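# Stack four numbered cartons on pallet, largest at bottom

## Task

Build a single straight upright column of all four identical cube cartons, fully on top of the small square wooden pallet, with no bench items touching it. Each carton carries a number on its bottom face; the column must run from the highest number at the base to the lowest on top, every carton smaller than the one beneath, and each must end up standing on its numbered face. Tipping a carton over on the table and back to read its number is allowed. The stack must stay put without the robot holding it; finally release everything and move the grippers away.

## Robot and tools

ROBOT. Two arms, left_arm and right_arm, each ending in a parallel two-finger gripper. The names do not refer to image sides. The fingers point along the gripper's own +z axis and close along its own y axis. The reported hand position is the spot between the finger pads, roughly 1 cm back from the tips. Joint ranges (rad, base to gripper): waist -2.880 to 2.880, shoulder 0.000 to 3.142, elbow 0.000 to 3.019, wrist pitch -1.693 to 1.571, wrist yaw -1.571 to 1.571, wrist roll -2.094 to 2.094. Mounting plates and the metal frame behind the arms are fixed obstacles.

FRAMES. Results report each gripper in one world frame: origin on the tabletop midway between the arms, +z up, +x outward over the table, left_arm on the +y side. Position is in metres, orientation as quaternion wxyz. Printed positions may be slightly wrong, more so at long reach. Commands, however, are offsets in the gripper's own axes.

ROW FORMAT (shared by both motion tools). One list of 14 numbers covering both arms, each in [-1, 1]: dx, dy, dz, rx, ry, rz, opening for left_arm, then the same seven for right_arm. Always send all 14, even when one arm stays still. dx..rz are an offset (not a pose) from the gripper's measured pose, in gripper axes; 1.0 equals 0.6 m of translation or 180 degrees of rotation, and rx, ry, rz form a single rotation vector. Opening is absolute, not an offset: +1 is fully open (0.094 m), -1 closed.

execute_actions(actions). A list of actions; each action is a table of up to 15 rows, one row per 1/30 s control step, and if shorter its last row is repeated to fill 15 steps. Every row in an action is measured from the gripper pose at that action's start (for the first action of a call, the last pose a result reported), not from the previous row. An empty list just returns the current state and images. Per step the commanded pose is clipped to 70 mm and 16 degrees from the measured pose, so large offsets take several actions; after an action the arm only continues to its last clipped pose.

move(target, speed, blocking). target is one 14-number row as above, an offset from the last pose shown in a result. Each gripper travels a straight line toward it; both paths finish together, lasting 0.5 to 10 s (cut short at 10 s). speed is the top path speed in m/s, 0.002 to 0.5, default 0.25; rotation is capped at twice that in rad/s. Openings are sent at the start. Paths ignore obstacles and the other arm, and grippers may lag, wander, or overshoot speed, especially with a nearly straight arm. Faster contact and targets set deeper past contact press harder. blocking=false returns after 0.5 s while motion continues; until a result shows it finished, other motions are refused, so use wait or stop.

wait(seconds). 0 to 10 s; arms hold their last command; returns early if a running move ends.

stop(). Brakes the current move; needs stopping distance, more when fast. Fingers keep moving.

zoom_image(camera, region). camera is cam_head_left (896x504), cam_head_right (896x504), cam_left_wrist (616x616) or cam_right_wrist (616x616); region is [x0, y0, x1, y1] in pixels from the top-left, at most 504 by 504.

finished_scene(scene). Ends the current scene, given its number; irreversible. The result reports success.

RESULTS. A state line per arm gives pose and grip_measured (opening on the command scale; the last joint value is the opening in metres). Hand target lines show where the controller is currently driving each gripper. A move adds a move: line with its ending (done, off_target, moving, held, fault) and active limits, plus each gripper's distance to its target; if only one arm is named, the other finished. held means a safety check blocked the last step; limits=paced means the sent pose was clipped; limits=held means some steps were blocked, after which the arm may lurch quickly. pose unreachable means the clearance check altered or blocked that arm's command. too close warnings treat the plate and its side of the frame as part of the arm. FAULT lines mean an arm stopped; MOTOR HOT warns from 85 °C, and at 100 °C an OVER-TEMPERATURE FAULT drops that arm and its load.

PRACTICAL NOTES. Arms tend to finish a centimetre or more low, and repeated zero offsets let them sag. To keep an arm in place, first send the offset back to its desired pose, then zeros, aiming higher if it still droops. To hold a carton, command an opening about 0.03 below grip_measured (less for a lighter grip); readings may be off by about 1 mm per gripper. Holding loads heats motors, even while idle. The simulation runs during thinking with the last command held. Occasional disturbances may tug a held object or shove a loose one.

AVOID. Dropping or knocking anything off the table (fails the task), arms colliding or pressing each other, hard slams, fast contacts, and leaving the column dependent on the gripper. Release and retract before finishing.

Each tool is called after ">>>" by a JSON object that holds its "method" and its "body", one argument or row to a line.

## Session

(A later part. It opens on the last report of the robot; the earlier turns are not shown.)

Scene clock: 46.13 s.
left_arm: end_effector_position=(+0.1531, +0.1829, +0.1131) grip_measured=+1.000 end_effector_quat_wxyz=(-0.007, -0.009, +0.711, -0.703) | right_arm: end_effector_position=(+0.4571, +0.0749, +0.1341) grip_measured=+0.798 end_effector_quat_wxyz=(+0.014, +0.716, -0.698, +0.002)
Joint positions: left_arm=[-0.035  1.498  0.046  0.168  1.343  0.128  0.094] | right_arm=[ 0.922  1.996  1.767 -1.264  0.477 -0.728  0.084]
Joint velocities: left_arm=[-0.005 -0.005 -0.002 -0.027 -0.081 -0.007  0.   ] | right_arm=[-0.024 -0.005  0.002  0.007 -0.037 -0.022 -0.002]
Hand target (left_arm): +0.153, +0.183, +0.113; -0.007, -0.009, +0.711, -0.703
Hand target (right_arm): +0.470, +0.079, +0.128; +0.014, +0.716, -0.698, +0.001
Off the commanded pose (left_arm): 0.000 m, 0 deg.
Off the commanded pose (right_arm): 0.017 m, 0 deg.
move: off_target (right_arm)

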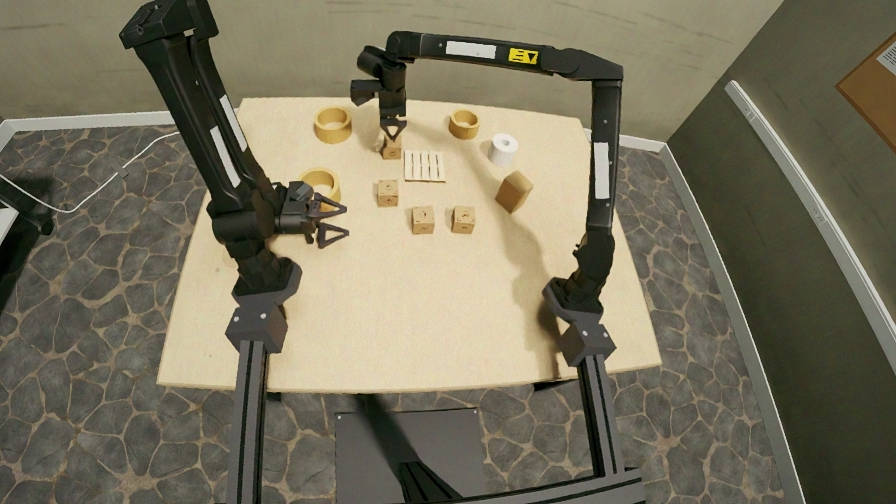

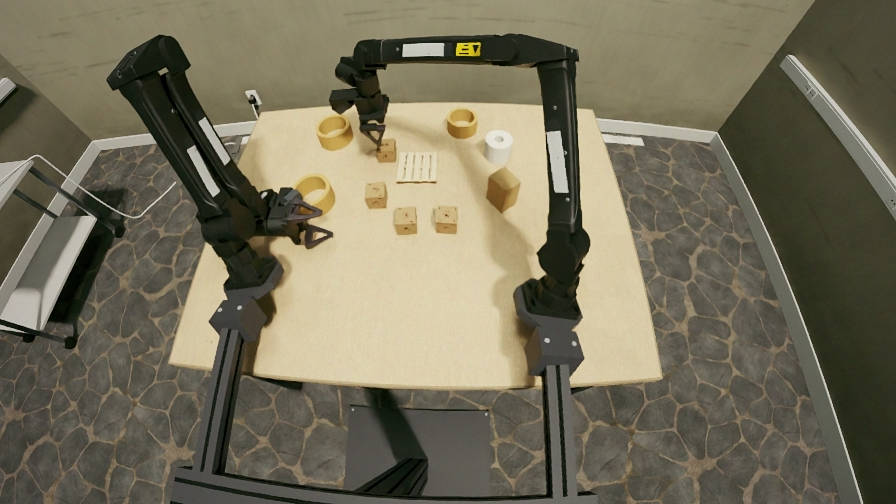

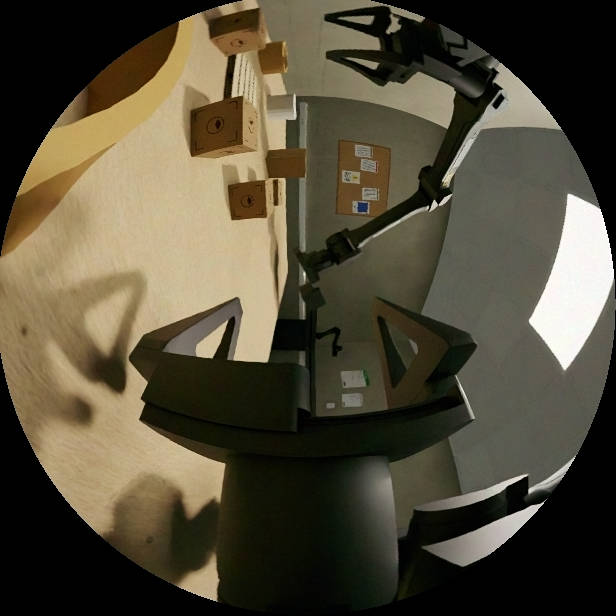

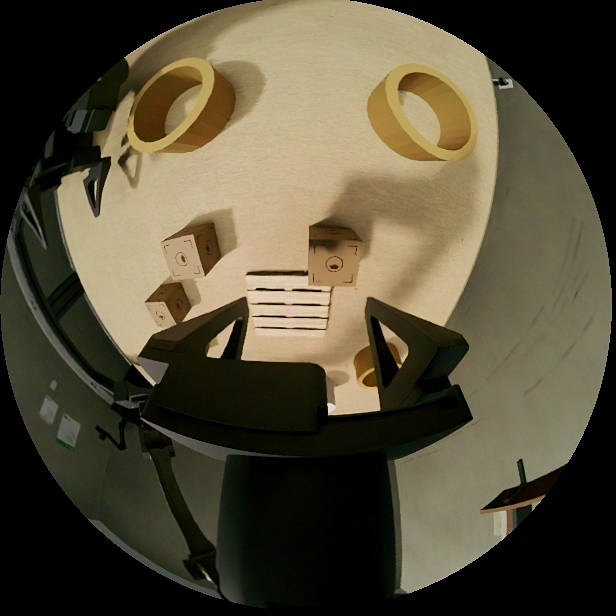

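>>> {"method": "move", "body": {
  "target": [0,0,0,0,0,0,1,0.02,-0.055,0.125,0,0,0.015,0.8],
  "speed": 0.15
}}

Scene clock: 47.30 s.
left_arm: end_effector_position=(+0.1531, +0.1829, +0.1131) grip_measured=+1.000 end_effector_quat_wxyz=(-0.007, -0.009, +0.711, -0.703) | right_arm: end_effector_position=(+0.4934, +0.0610, +0.0744) grip_measured=+0.798 end_effector_quat_wxyz=(+0.005, +0.694, -0.720, +0.001)
Joint positions: left_arm=[-0.035  1.498  0.046  0.168  1.343  0.128  0.094] | right_arm=[ 0.828  2.054  1.765 -1.136  0.466 -0.779  0.084]
Joint velocities: left_arm=[ 0.005 -0.005 -0.012 -0.022  0.037 -0.007  0.   ] | right_arm=[ 0.005 -0.005 -0.007  0.017  0.037 -0.007 -0.   ]
Hand target (left_arm): +0.153, +0.183, +0.113; -0.007, -0.009, +0.711, -0.703
Hand target (right_arm): +0.490, +0.062, +0.060; +0.013, +0.700, -0.714, +0.001
Off the commanded pose (left_arm): 0.000 m, 0 deg.
Off the commanded pose (right_arm): 0.016 m, 1 deg.
move: off_target (right_arm)

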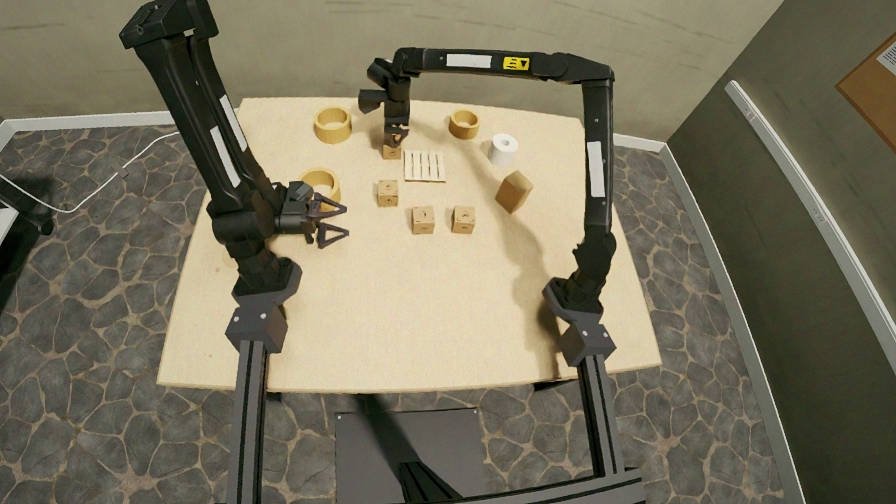

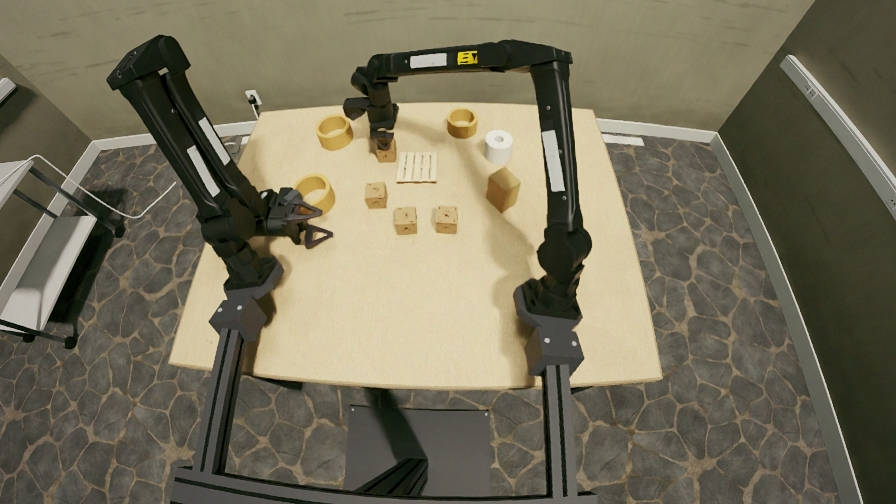

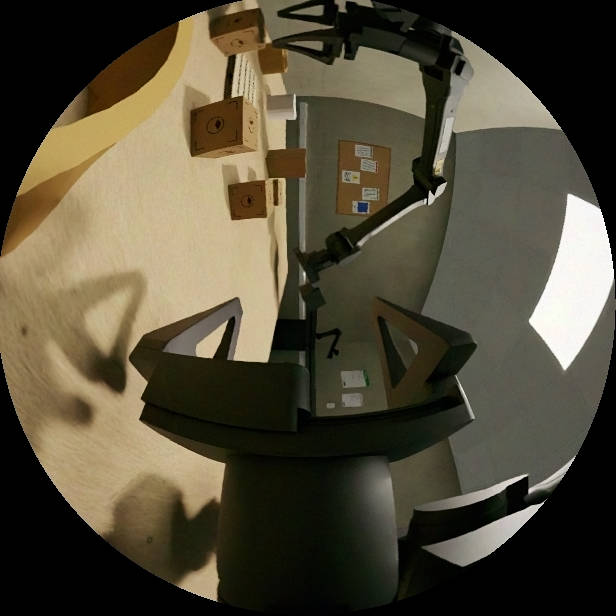

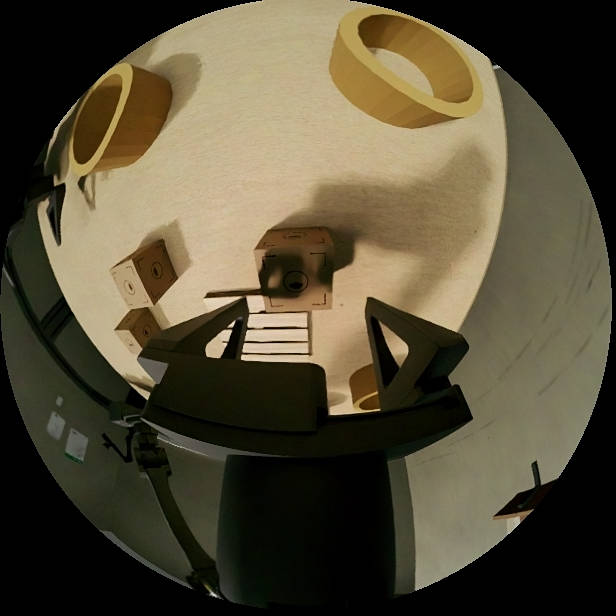

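>>> {"method": "execute_actions", "body": {
  "actions": [
    [[0,0,0,0,0,0,1,0,0.03,0.01,0,0,0,0.8]],
    [[0,0,0,0,0,0,1,-0.005,0.008,0.06,0,0,0,0.8]],
    [[0,0,0,0,0,0,1,0,0.004,0.035,0,0,0,0.8]]
  ]
}}

Scene clock: 48.93 s.
left_arm: end_effector_position=(+0.1531, +0.1829, +0.1131) grip_measured=+1.000 end_effector_quat_wxyz=(-0.007, -0.009, +0.711, -0.703) | right_arm: end_effector_position=(+0.4786, +0.0678, +0.0446) grip_measured=+0.798 end_effector_quat_wxyz=(-0.014, +0.689, -0.725, +0.001)
Joint positions: left_arm=[-0.035  1.498  0.046  0.168  1.343  0.128  0.094] | right_arm=[ 0.828  2.059  1.675 -0.998  0.465 -0.784  0.084]
Joint velocities: left_arm=[-0.005 -0.005 -0.007 -0.012 -0.007  0.007  0.   ] | right_arm=[ 0.005 -0.005  0.002  0.012  0.051 -0.066 -0.   ]
Hand target (left_arm): +0.153, +0.183, +0.113; -0.007, -0.009, +0.711, -0.703
Hand target (right_arm): +0.474, +0.063, +0.026; -0.001, +0.693, -0.721, +0.001
Off the commanded pose (left_arm): 0.000 m, 0 deg.
Off the commanded pose (right_arm): 0.020 m, 2 deg.

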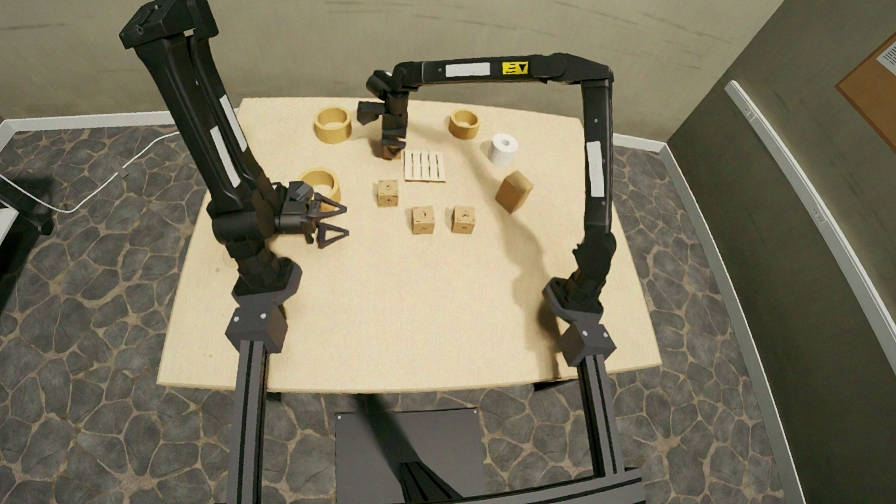

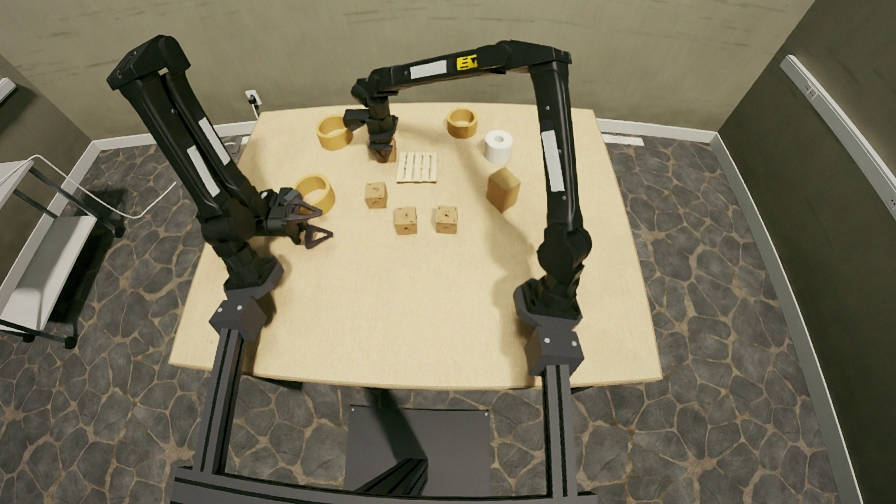

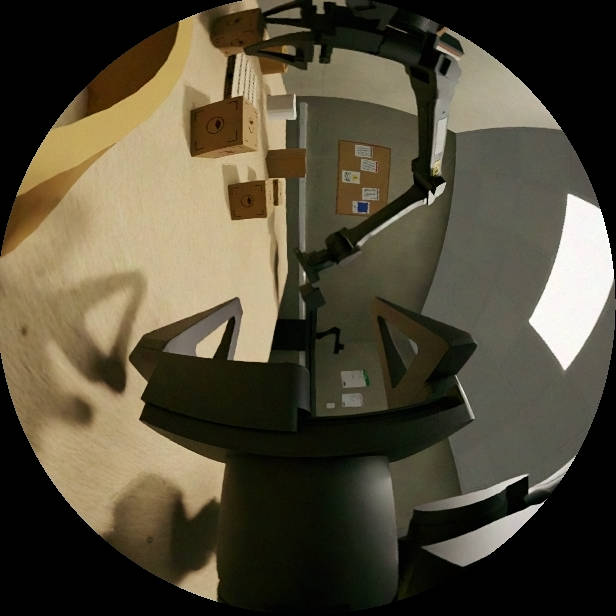

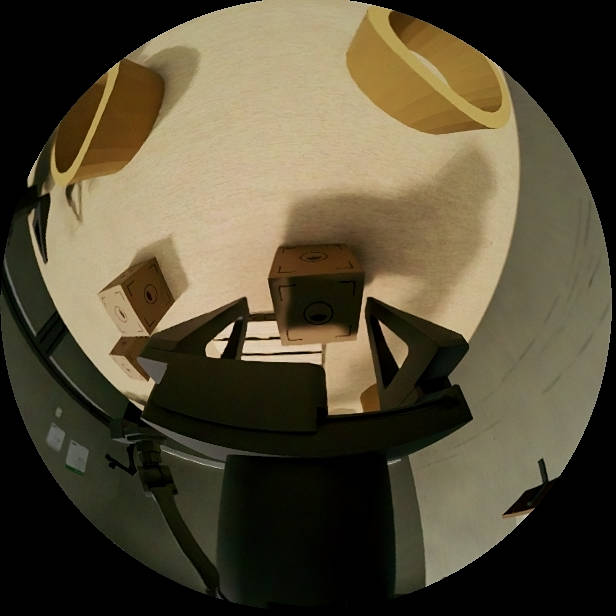

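>>> {"method": "execute_actions", "body": {
  "actions": [
    [[0,0,0,0,0,0,1,0.02,-0.012,0.04,0,0,0,0.8]],
    [[0,0,0,0,0,0,1,0,0,0,0,0,0,0.05]],
    [[0,0,0,0,0,0,1,0,0,0,0,0,0,0.05]],
    [[0,0,0,0,0,0,1,-0.01,-0.01,-0.1,0,0,0,0.05]]
  ]
}}

>>> {"method": "move", "body": {
  "target": [0,0,0,0,0,0,1,0.08,0.22,-0.2,-0.04,-0.15,0,0.05],
  "speed": 0.3
}}

Scene clock: 51.17 s.
left_arm: end_effector_position=(+0.1531, +0.1829, +0.1131) grip_measured=+1.000 end_effector_quat_wxyz=(-0.007, -0.009, +0.711, -0.703) | right_arm: end_effector_position=(+0.4710, +0.0566, +0.0671) grip_measured=+0.143 end_effector_quat_wxyz=(+0.005, +0.698, -0.716, +0.001)
Joint positions: left_arm=[-0.035  1.498  0.046  0.168  1.343  0.128  0.094] | right_arm=[ 0.84   2.022  1.673 -1.081  0.466 -0.776  0.054]
Joint velocities: left_arm=[-0.005 -0.015 -0.007 -0.002 -0.037 -0.022  0.   ] | right_arm=[ 0.005 -0.005 -0.007 -0.012  0.081 -0.051 -0.   ]
Hand target (left_arm): +0.153, +0.183, +0.113; -0.007, -0.009, +0.711, -0.703
Hand target (right_arm): +0.490, +0.064, +0.094; -0.022, +0.686, -0.727, +0.001
Off the commanded pose (left_arm): 0.000 m, 0 deg.
Off the commanded pose (right_arm): 0.035 m, 4 deg.

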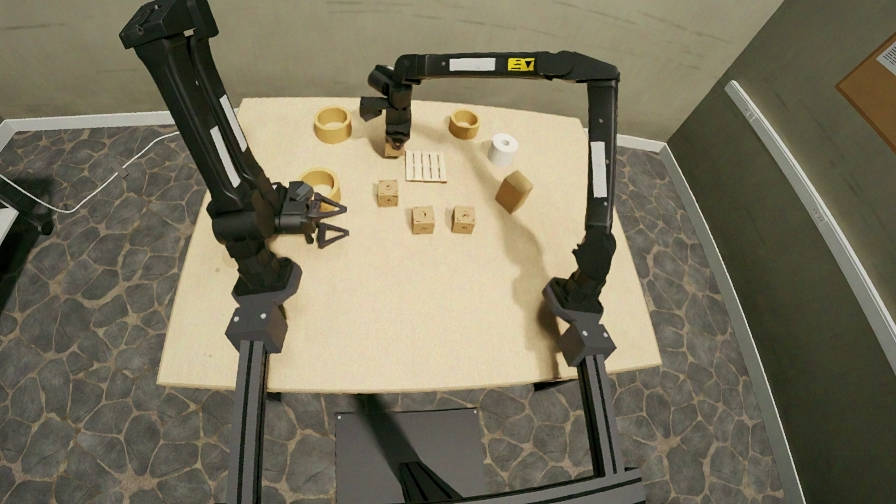

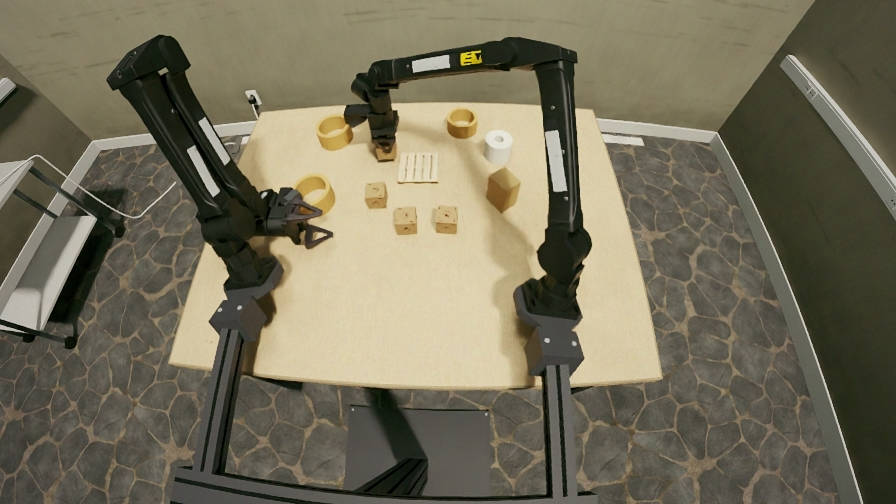

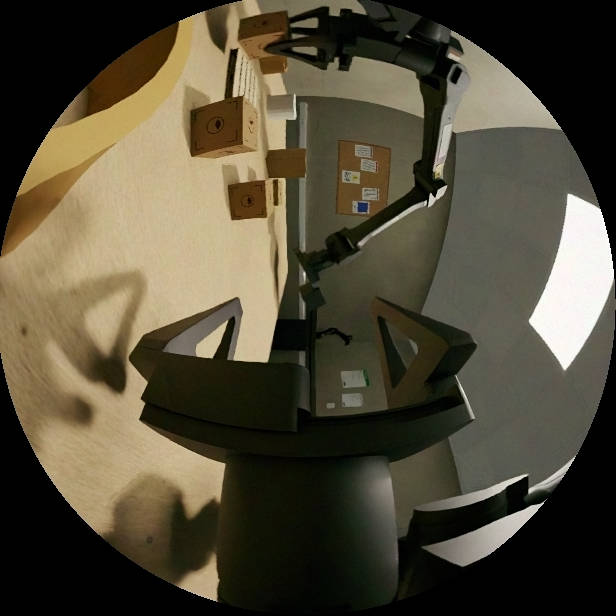

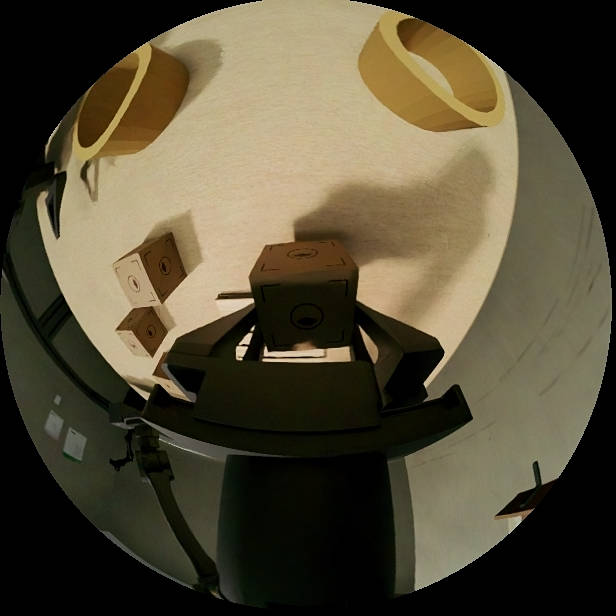

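Scene clock: 52.43 s.
left_arm: end_effector_position=(+0.1531, +0.1829, +0.1131) grip_measured=+1.000 end_effector_quat_wxyz=(-0.007, -0.009, +0.711, -0.703) | right_arm: end_effector_position=(+0.3383, +0.0114, +0.1811) grip_measured=+0.143 end_effector_quat_wxyz=(-0.113, +0.682, -0.694, -0.202)
Joint positions: left_arm=[-0.035  1.498  0.046  0.168  1.343  0.128  0.094] | right_arm=[ 0.918  1.494  1.11  -0.822  0.074 -0.774  0.054]
Joint velocities: left_arm=[-0.015 -0.005  0.007 -0.007 -0.037 -0.037  0.   ] | right_arm=[-0.005 -0.005 -0.002  0.007 -0.037 -0.051  0.   ]
Hand target (left_arm): +0.153, +0.183, +0.113; -0.007, -0.009, +0.711, -0.703
Hand target (right_arm): +0.335, +0.014, +0.186; -0.119, +0.679, -0.695, -0.206
Off the commanded pose (left_arm): 0.000 m, 0 deg.
Off the commanded pose (right_arm): 0.007 m, 1 deg.
move: done

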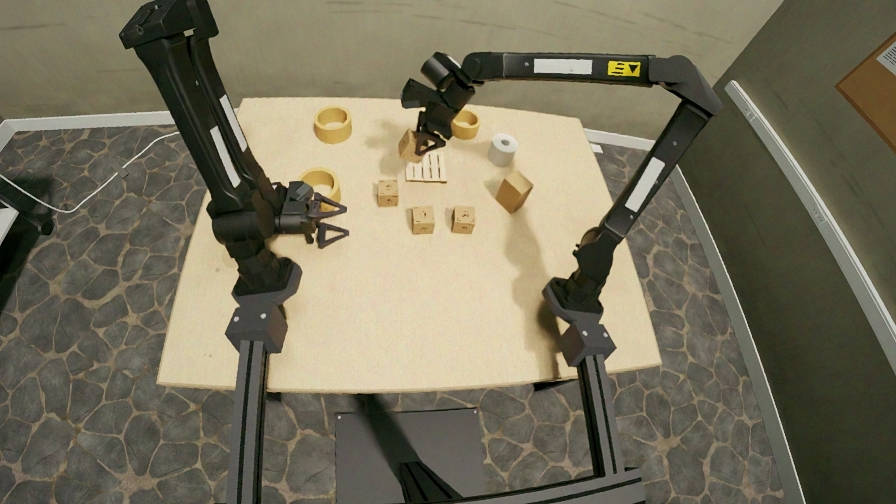

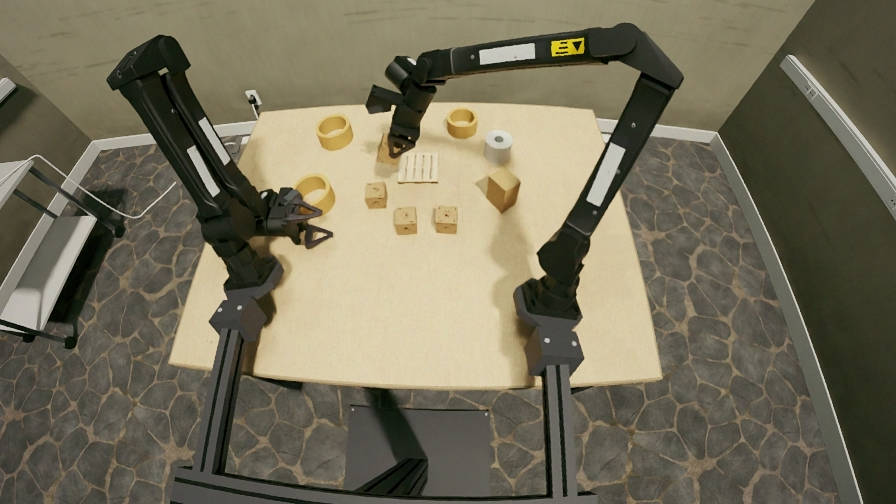

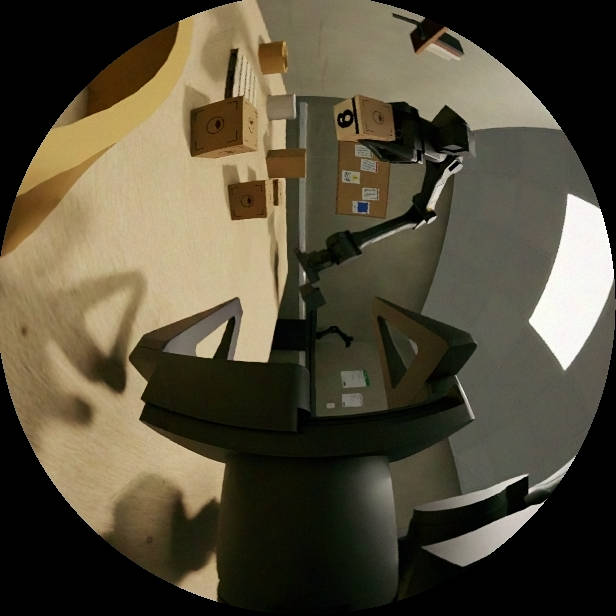

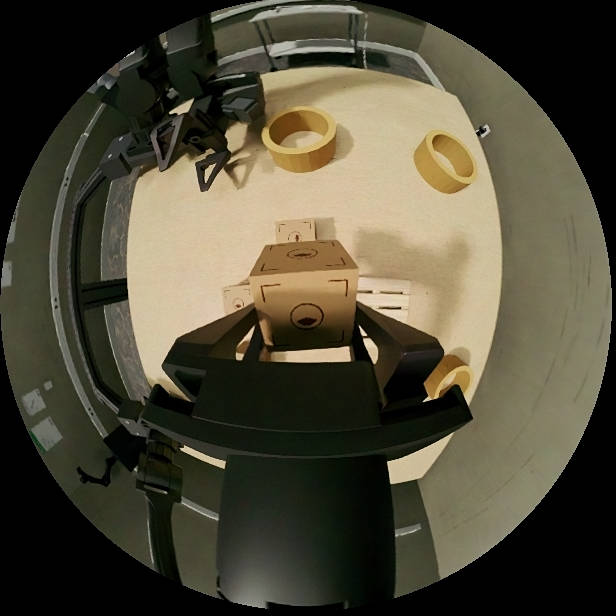

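>>> {"method": "zoom_image", "body": {
  "camera": "cam_left_wrist",
  "region": [320,85,410,155]
}}

>>> {"method": "move", "body": {
  "target": [0,0,0,0,0,0,1,0,0,0,0.04,0.15,0,0.05],
  "speed": 0.4
}}

Region (320, 85, 410, 155) of cam_left_wrist's 616x616 image, scaled by 5.600, with more detail than that image has.

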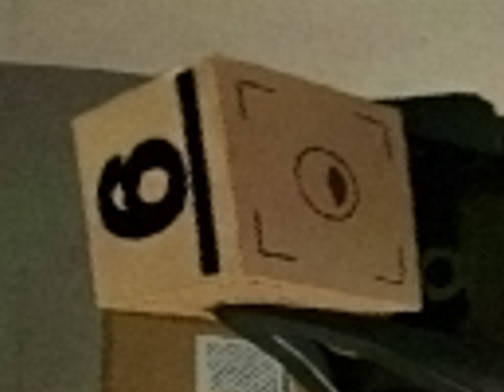

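Scene clock: 53.77 s.
left_arm: end_effector_position=(+0.1531, +0.1829, +0.1131) grip_measured=+1.000 end_effector_quat_wxyz=(-0.007, -0.009, +0.711, -0.703) | right_arm: end_effector_position=(+0.3296, -0.0052, +0.1708) grip_measured=+0.143 end_effector_quat_wxyz=(+0.025, +0.707, -0.707, +0.008)
Joint positions: left_arm=[-0.035  1.498  0.046  0.168  1.343  0.128  0.094] | right_arm=[ 1.042  1.671  1.286 -1.198  0.49  -0.553  0.054]
Joint velocities: left_arm=[-0.005 -0.015  0.002 -0.012 -0.037 -0.081  0.   ] | right_arm=[ 0.005 -0.005 -0.007  0.002 -0.037  0.007  0.   ]
Hand target (left_arm): +0.153, +0.183, +0.113; -0.007, -0.009, +0.711, -0.703
Hand target (right_arm): +0.338, +0.010, +0.181; +0.012, +0.701, -0.713, +0.006
Off the commanded pose (left_arm): 0.000 m, 0 deg.
Off the commanded pose (right_arm): 0.021 m, 2 deg.
move: off_target (right_arm)

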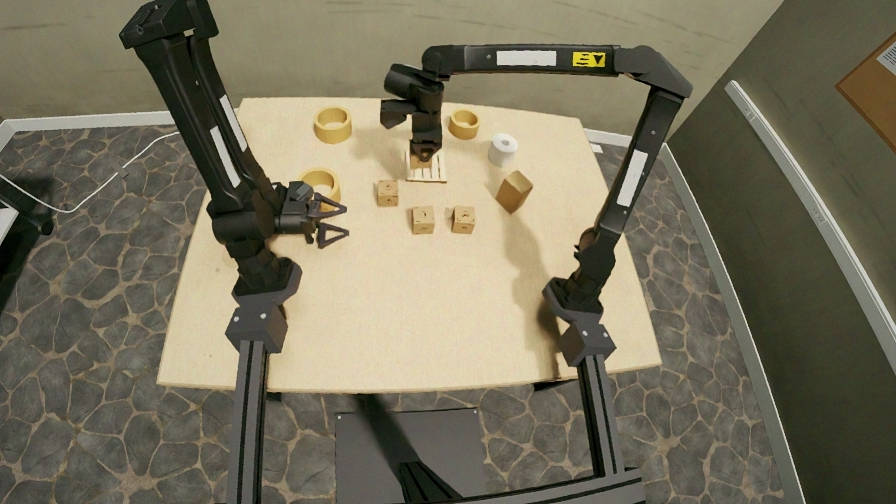

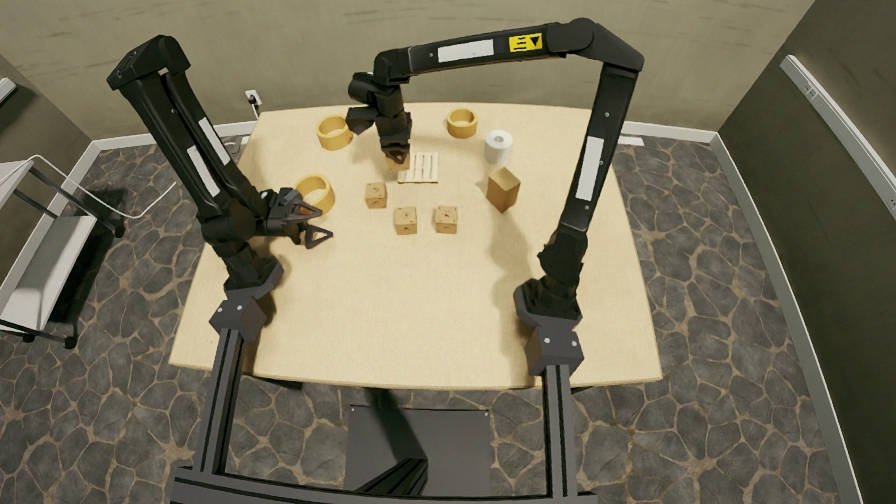

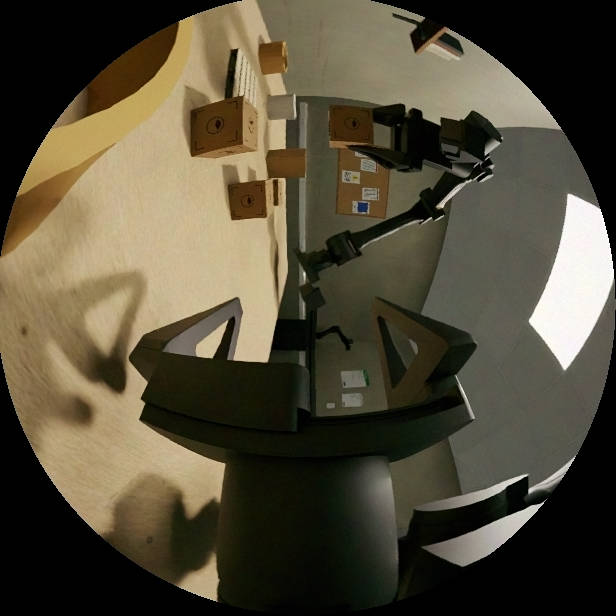

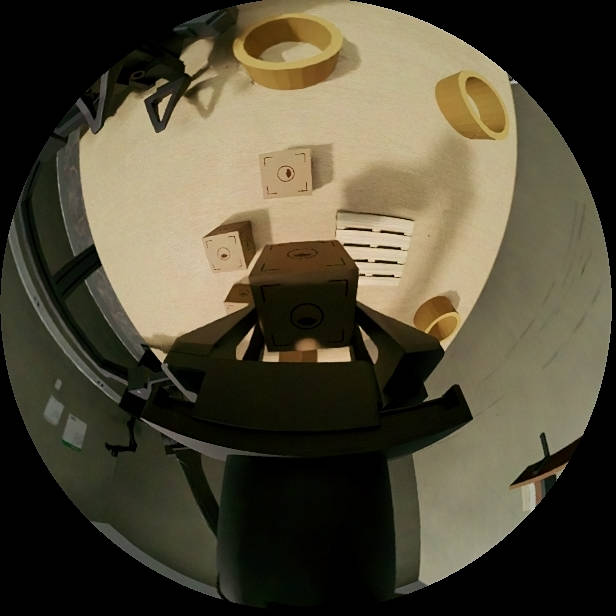

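>>> {"method": "move", "body": {
  "target": [0,0,0,0,0,0,1,0.2,0,0.215,0,0.015,0,0.05],
  "speed": 0.25
}}

>>> {"method": "execute_actions", "body": {
  "actions": [
    [[0,0,0,0,0,0,1,0,0,0.035,0,0,0,0.05]]
  ]
}}

Scene clock: 55.43 s.
left_arm: end_effector_position=(+0.1531, +0.1829, +0.1131) grip_measured=+1.000 end_effector_quat_wxyz=(-0.007, -0.009, +0.711, -0.703) | right_arm: end_effector_position=(+0.3214, -0.1289, +0.0416) grip_measured=+0.143 end_effector_quat_wxyz=(+0.051, +0.705, -0.707, +0.022)
Joint positions: left_arm=[-0.035  1.498  0.046  0.168  1.343  0.128  0.094] | right_arm=[ 0.759  1.602  0.915 -0.803  0.505 -0.843  0.054]
Joint velocities: left_arm=[ 0.005 -0.015 -0.002 -0.012  0.022  0.037  0.   ] | right_arm=[-0.015 -0.005 -0.002 -0.012 -0.037 -0.037 -0.001]
Hand target (left_arm): +0.153, +0.183, +0.113; -0.007, -0.009, +0.711, -0.703
Hand target (right_arm): +0.327, -0.130, +0.048; +0.040, +0.706, -0.707, +0.022
Off the commanded pose (left_arm): 0.000 m, 0 deg.
Off the commanded pose (right_arm): 0.008 m, 1 deg.
move: done

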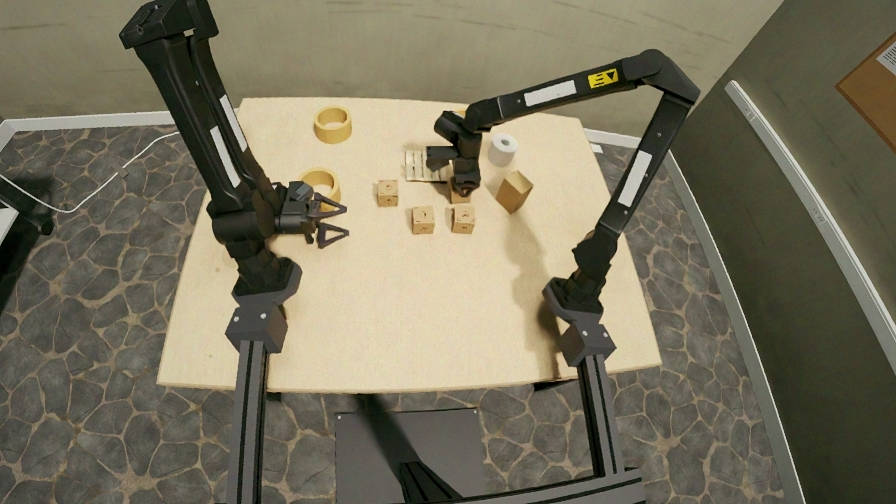

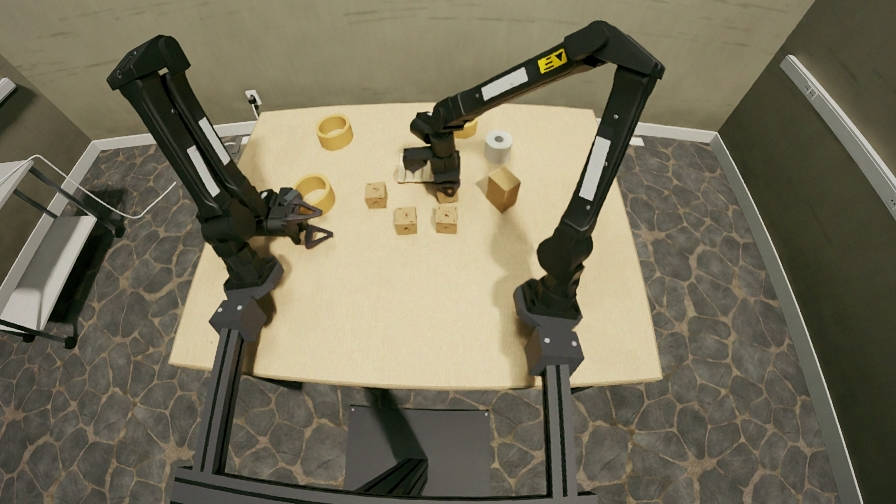

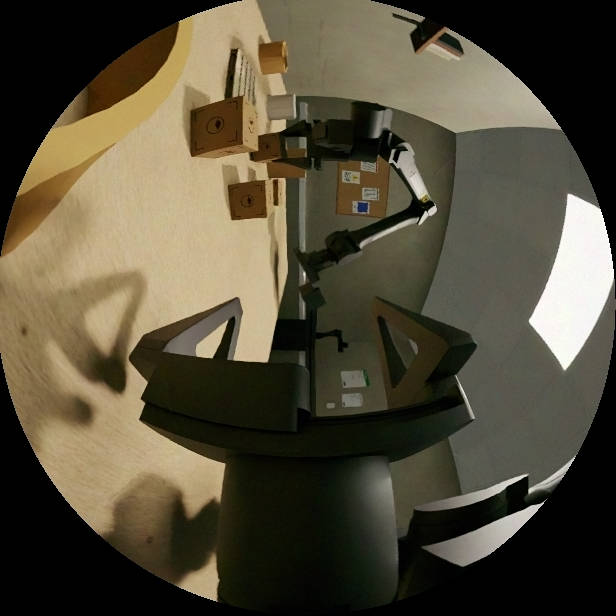

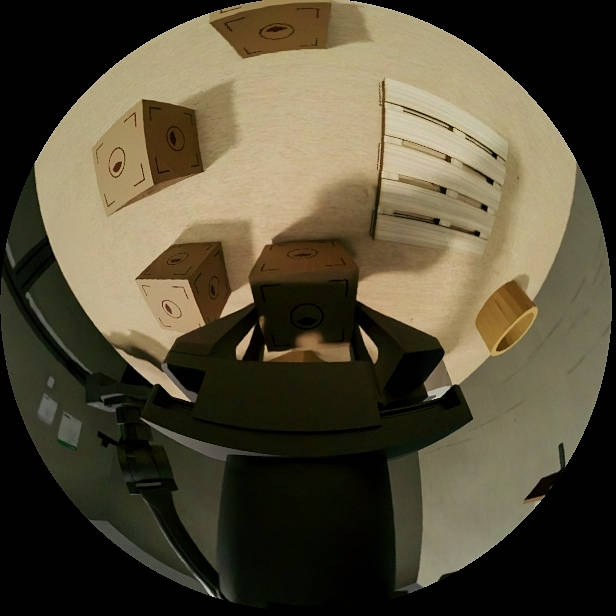

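Scene clock: 55.93 s.
left_arm: end_effector_position=(+0.1531, +0.1829, +0.1131) grip_measured=+1.000 end_effector_quat_wxyz=(-0.007, -0.009, +0.711, -0.703) | right_arm: end_effector_position=(+0.3272, -0.1247, +0.0363) grip_measured=+0.143 end_effector_quat_wxyz=(+0.034, +0.701, -0.712, +0.024)
Joint positions: left_arm=[-0.035  1.498  0.046  0.168  1.343  0.128  0.094] | right_arm=[ 0.753  1.607  0.908 -0.749  0.504 -0.856  0.054]
Joint velocities: left_arm=[ 0.005 -0.005 -0.012 -0.002  0.066  0.037  0.   ] | right_arm=[-0.015  0.005 -0.012 -0.007 -0.007 -0.022 -0.001]
Hand target (left_arm): +0.153, +0.183, +0.113; -0.007, -0.009, +0.711, -0.703
Hand target (right_arm): +0.321, -0.131, +0.022; +0.051, +0.705, -0.707, +0.022
Off the commanded pose (left_arm): 0.000 m, 0 deg.
Off the commanded pose (right_arm): 0.018 m, 2 deg.

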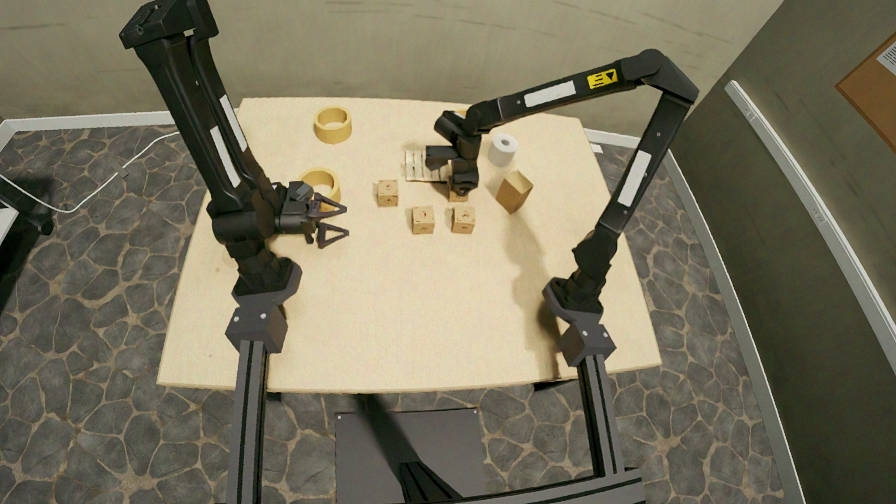

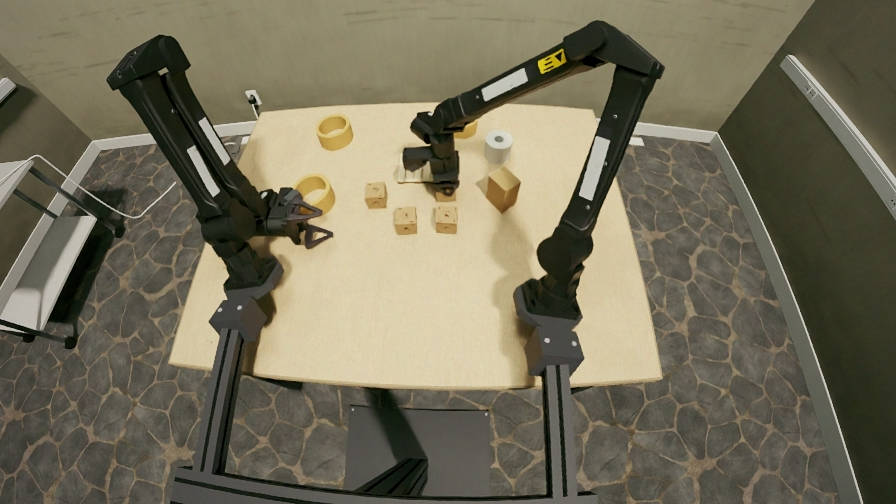

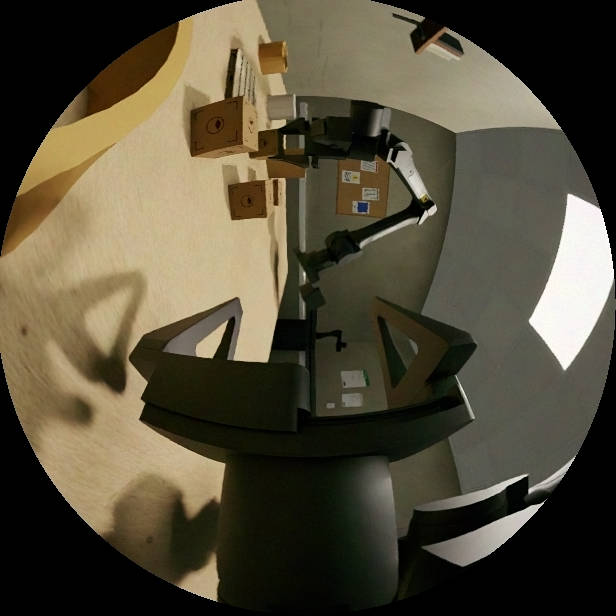

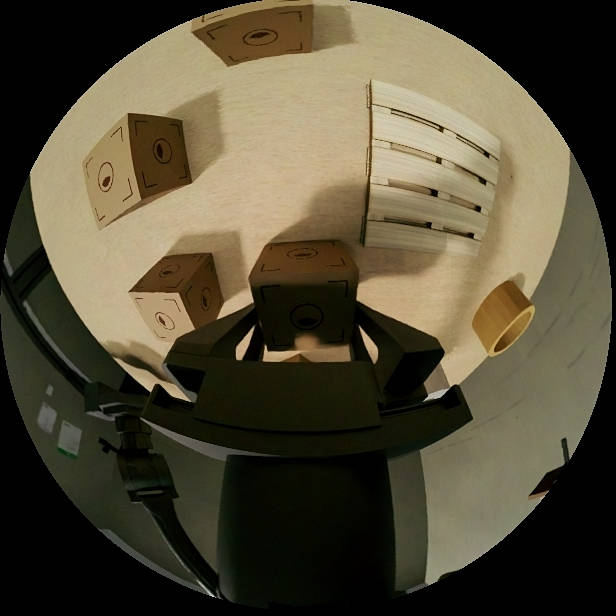

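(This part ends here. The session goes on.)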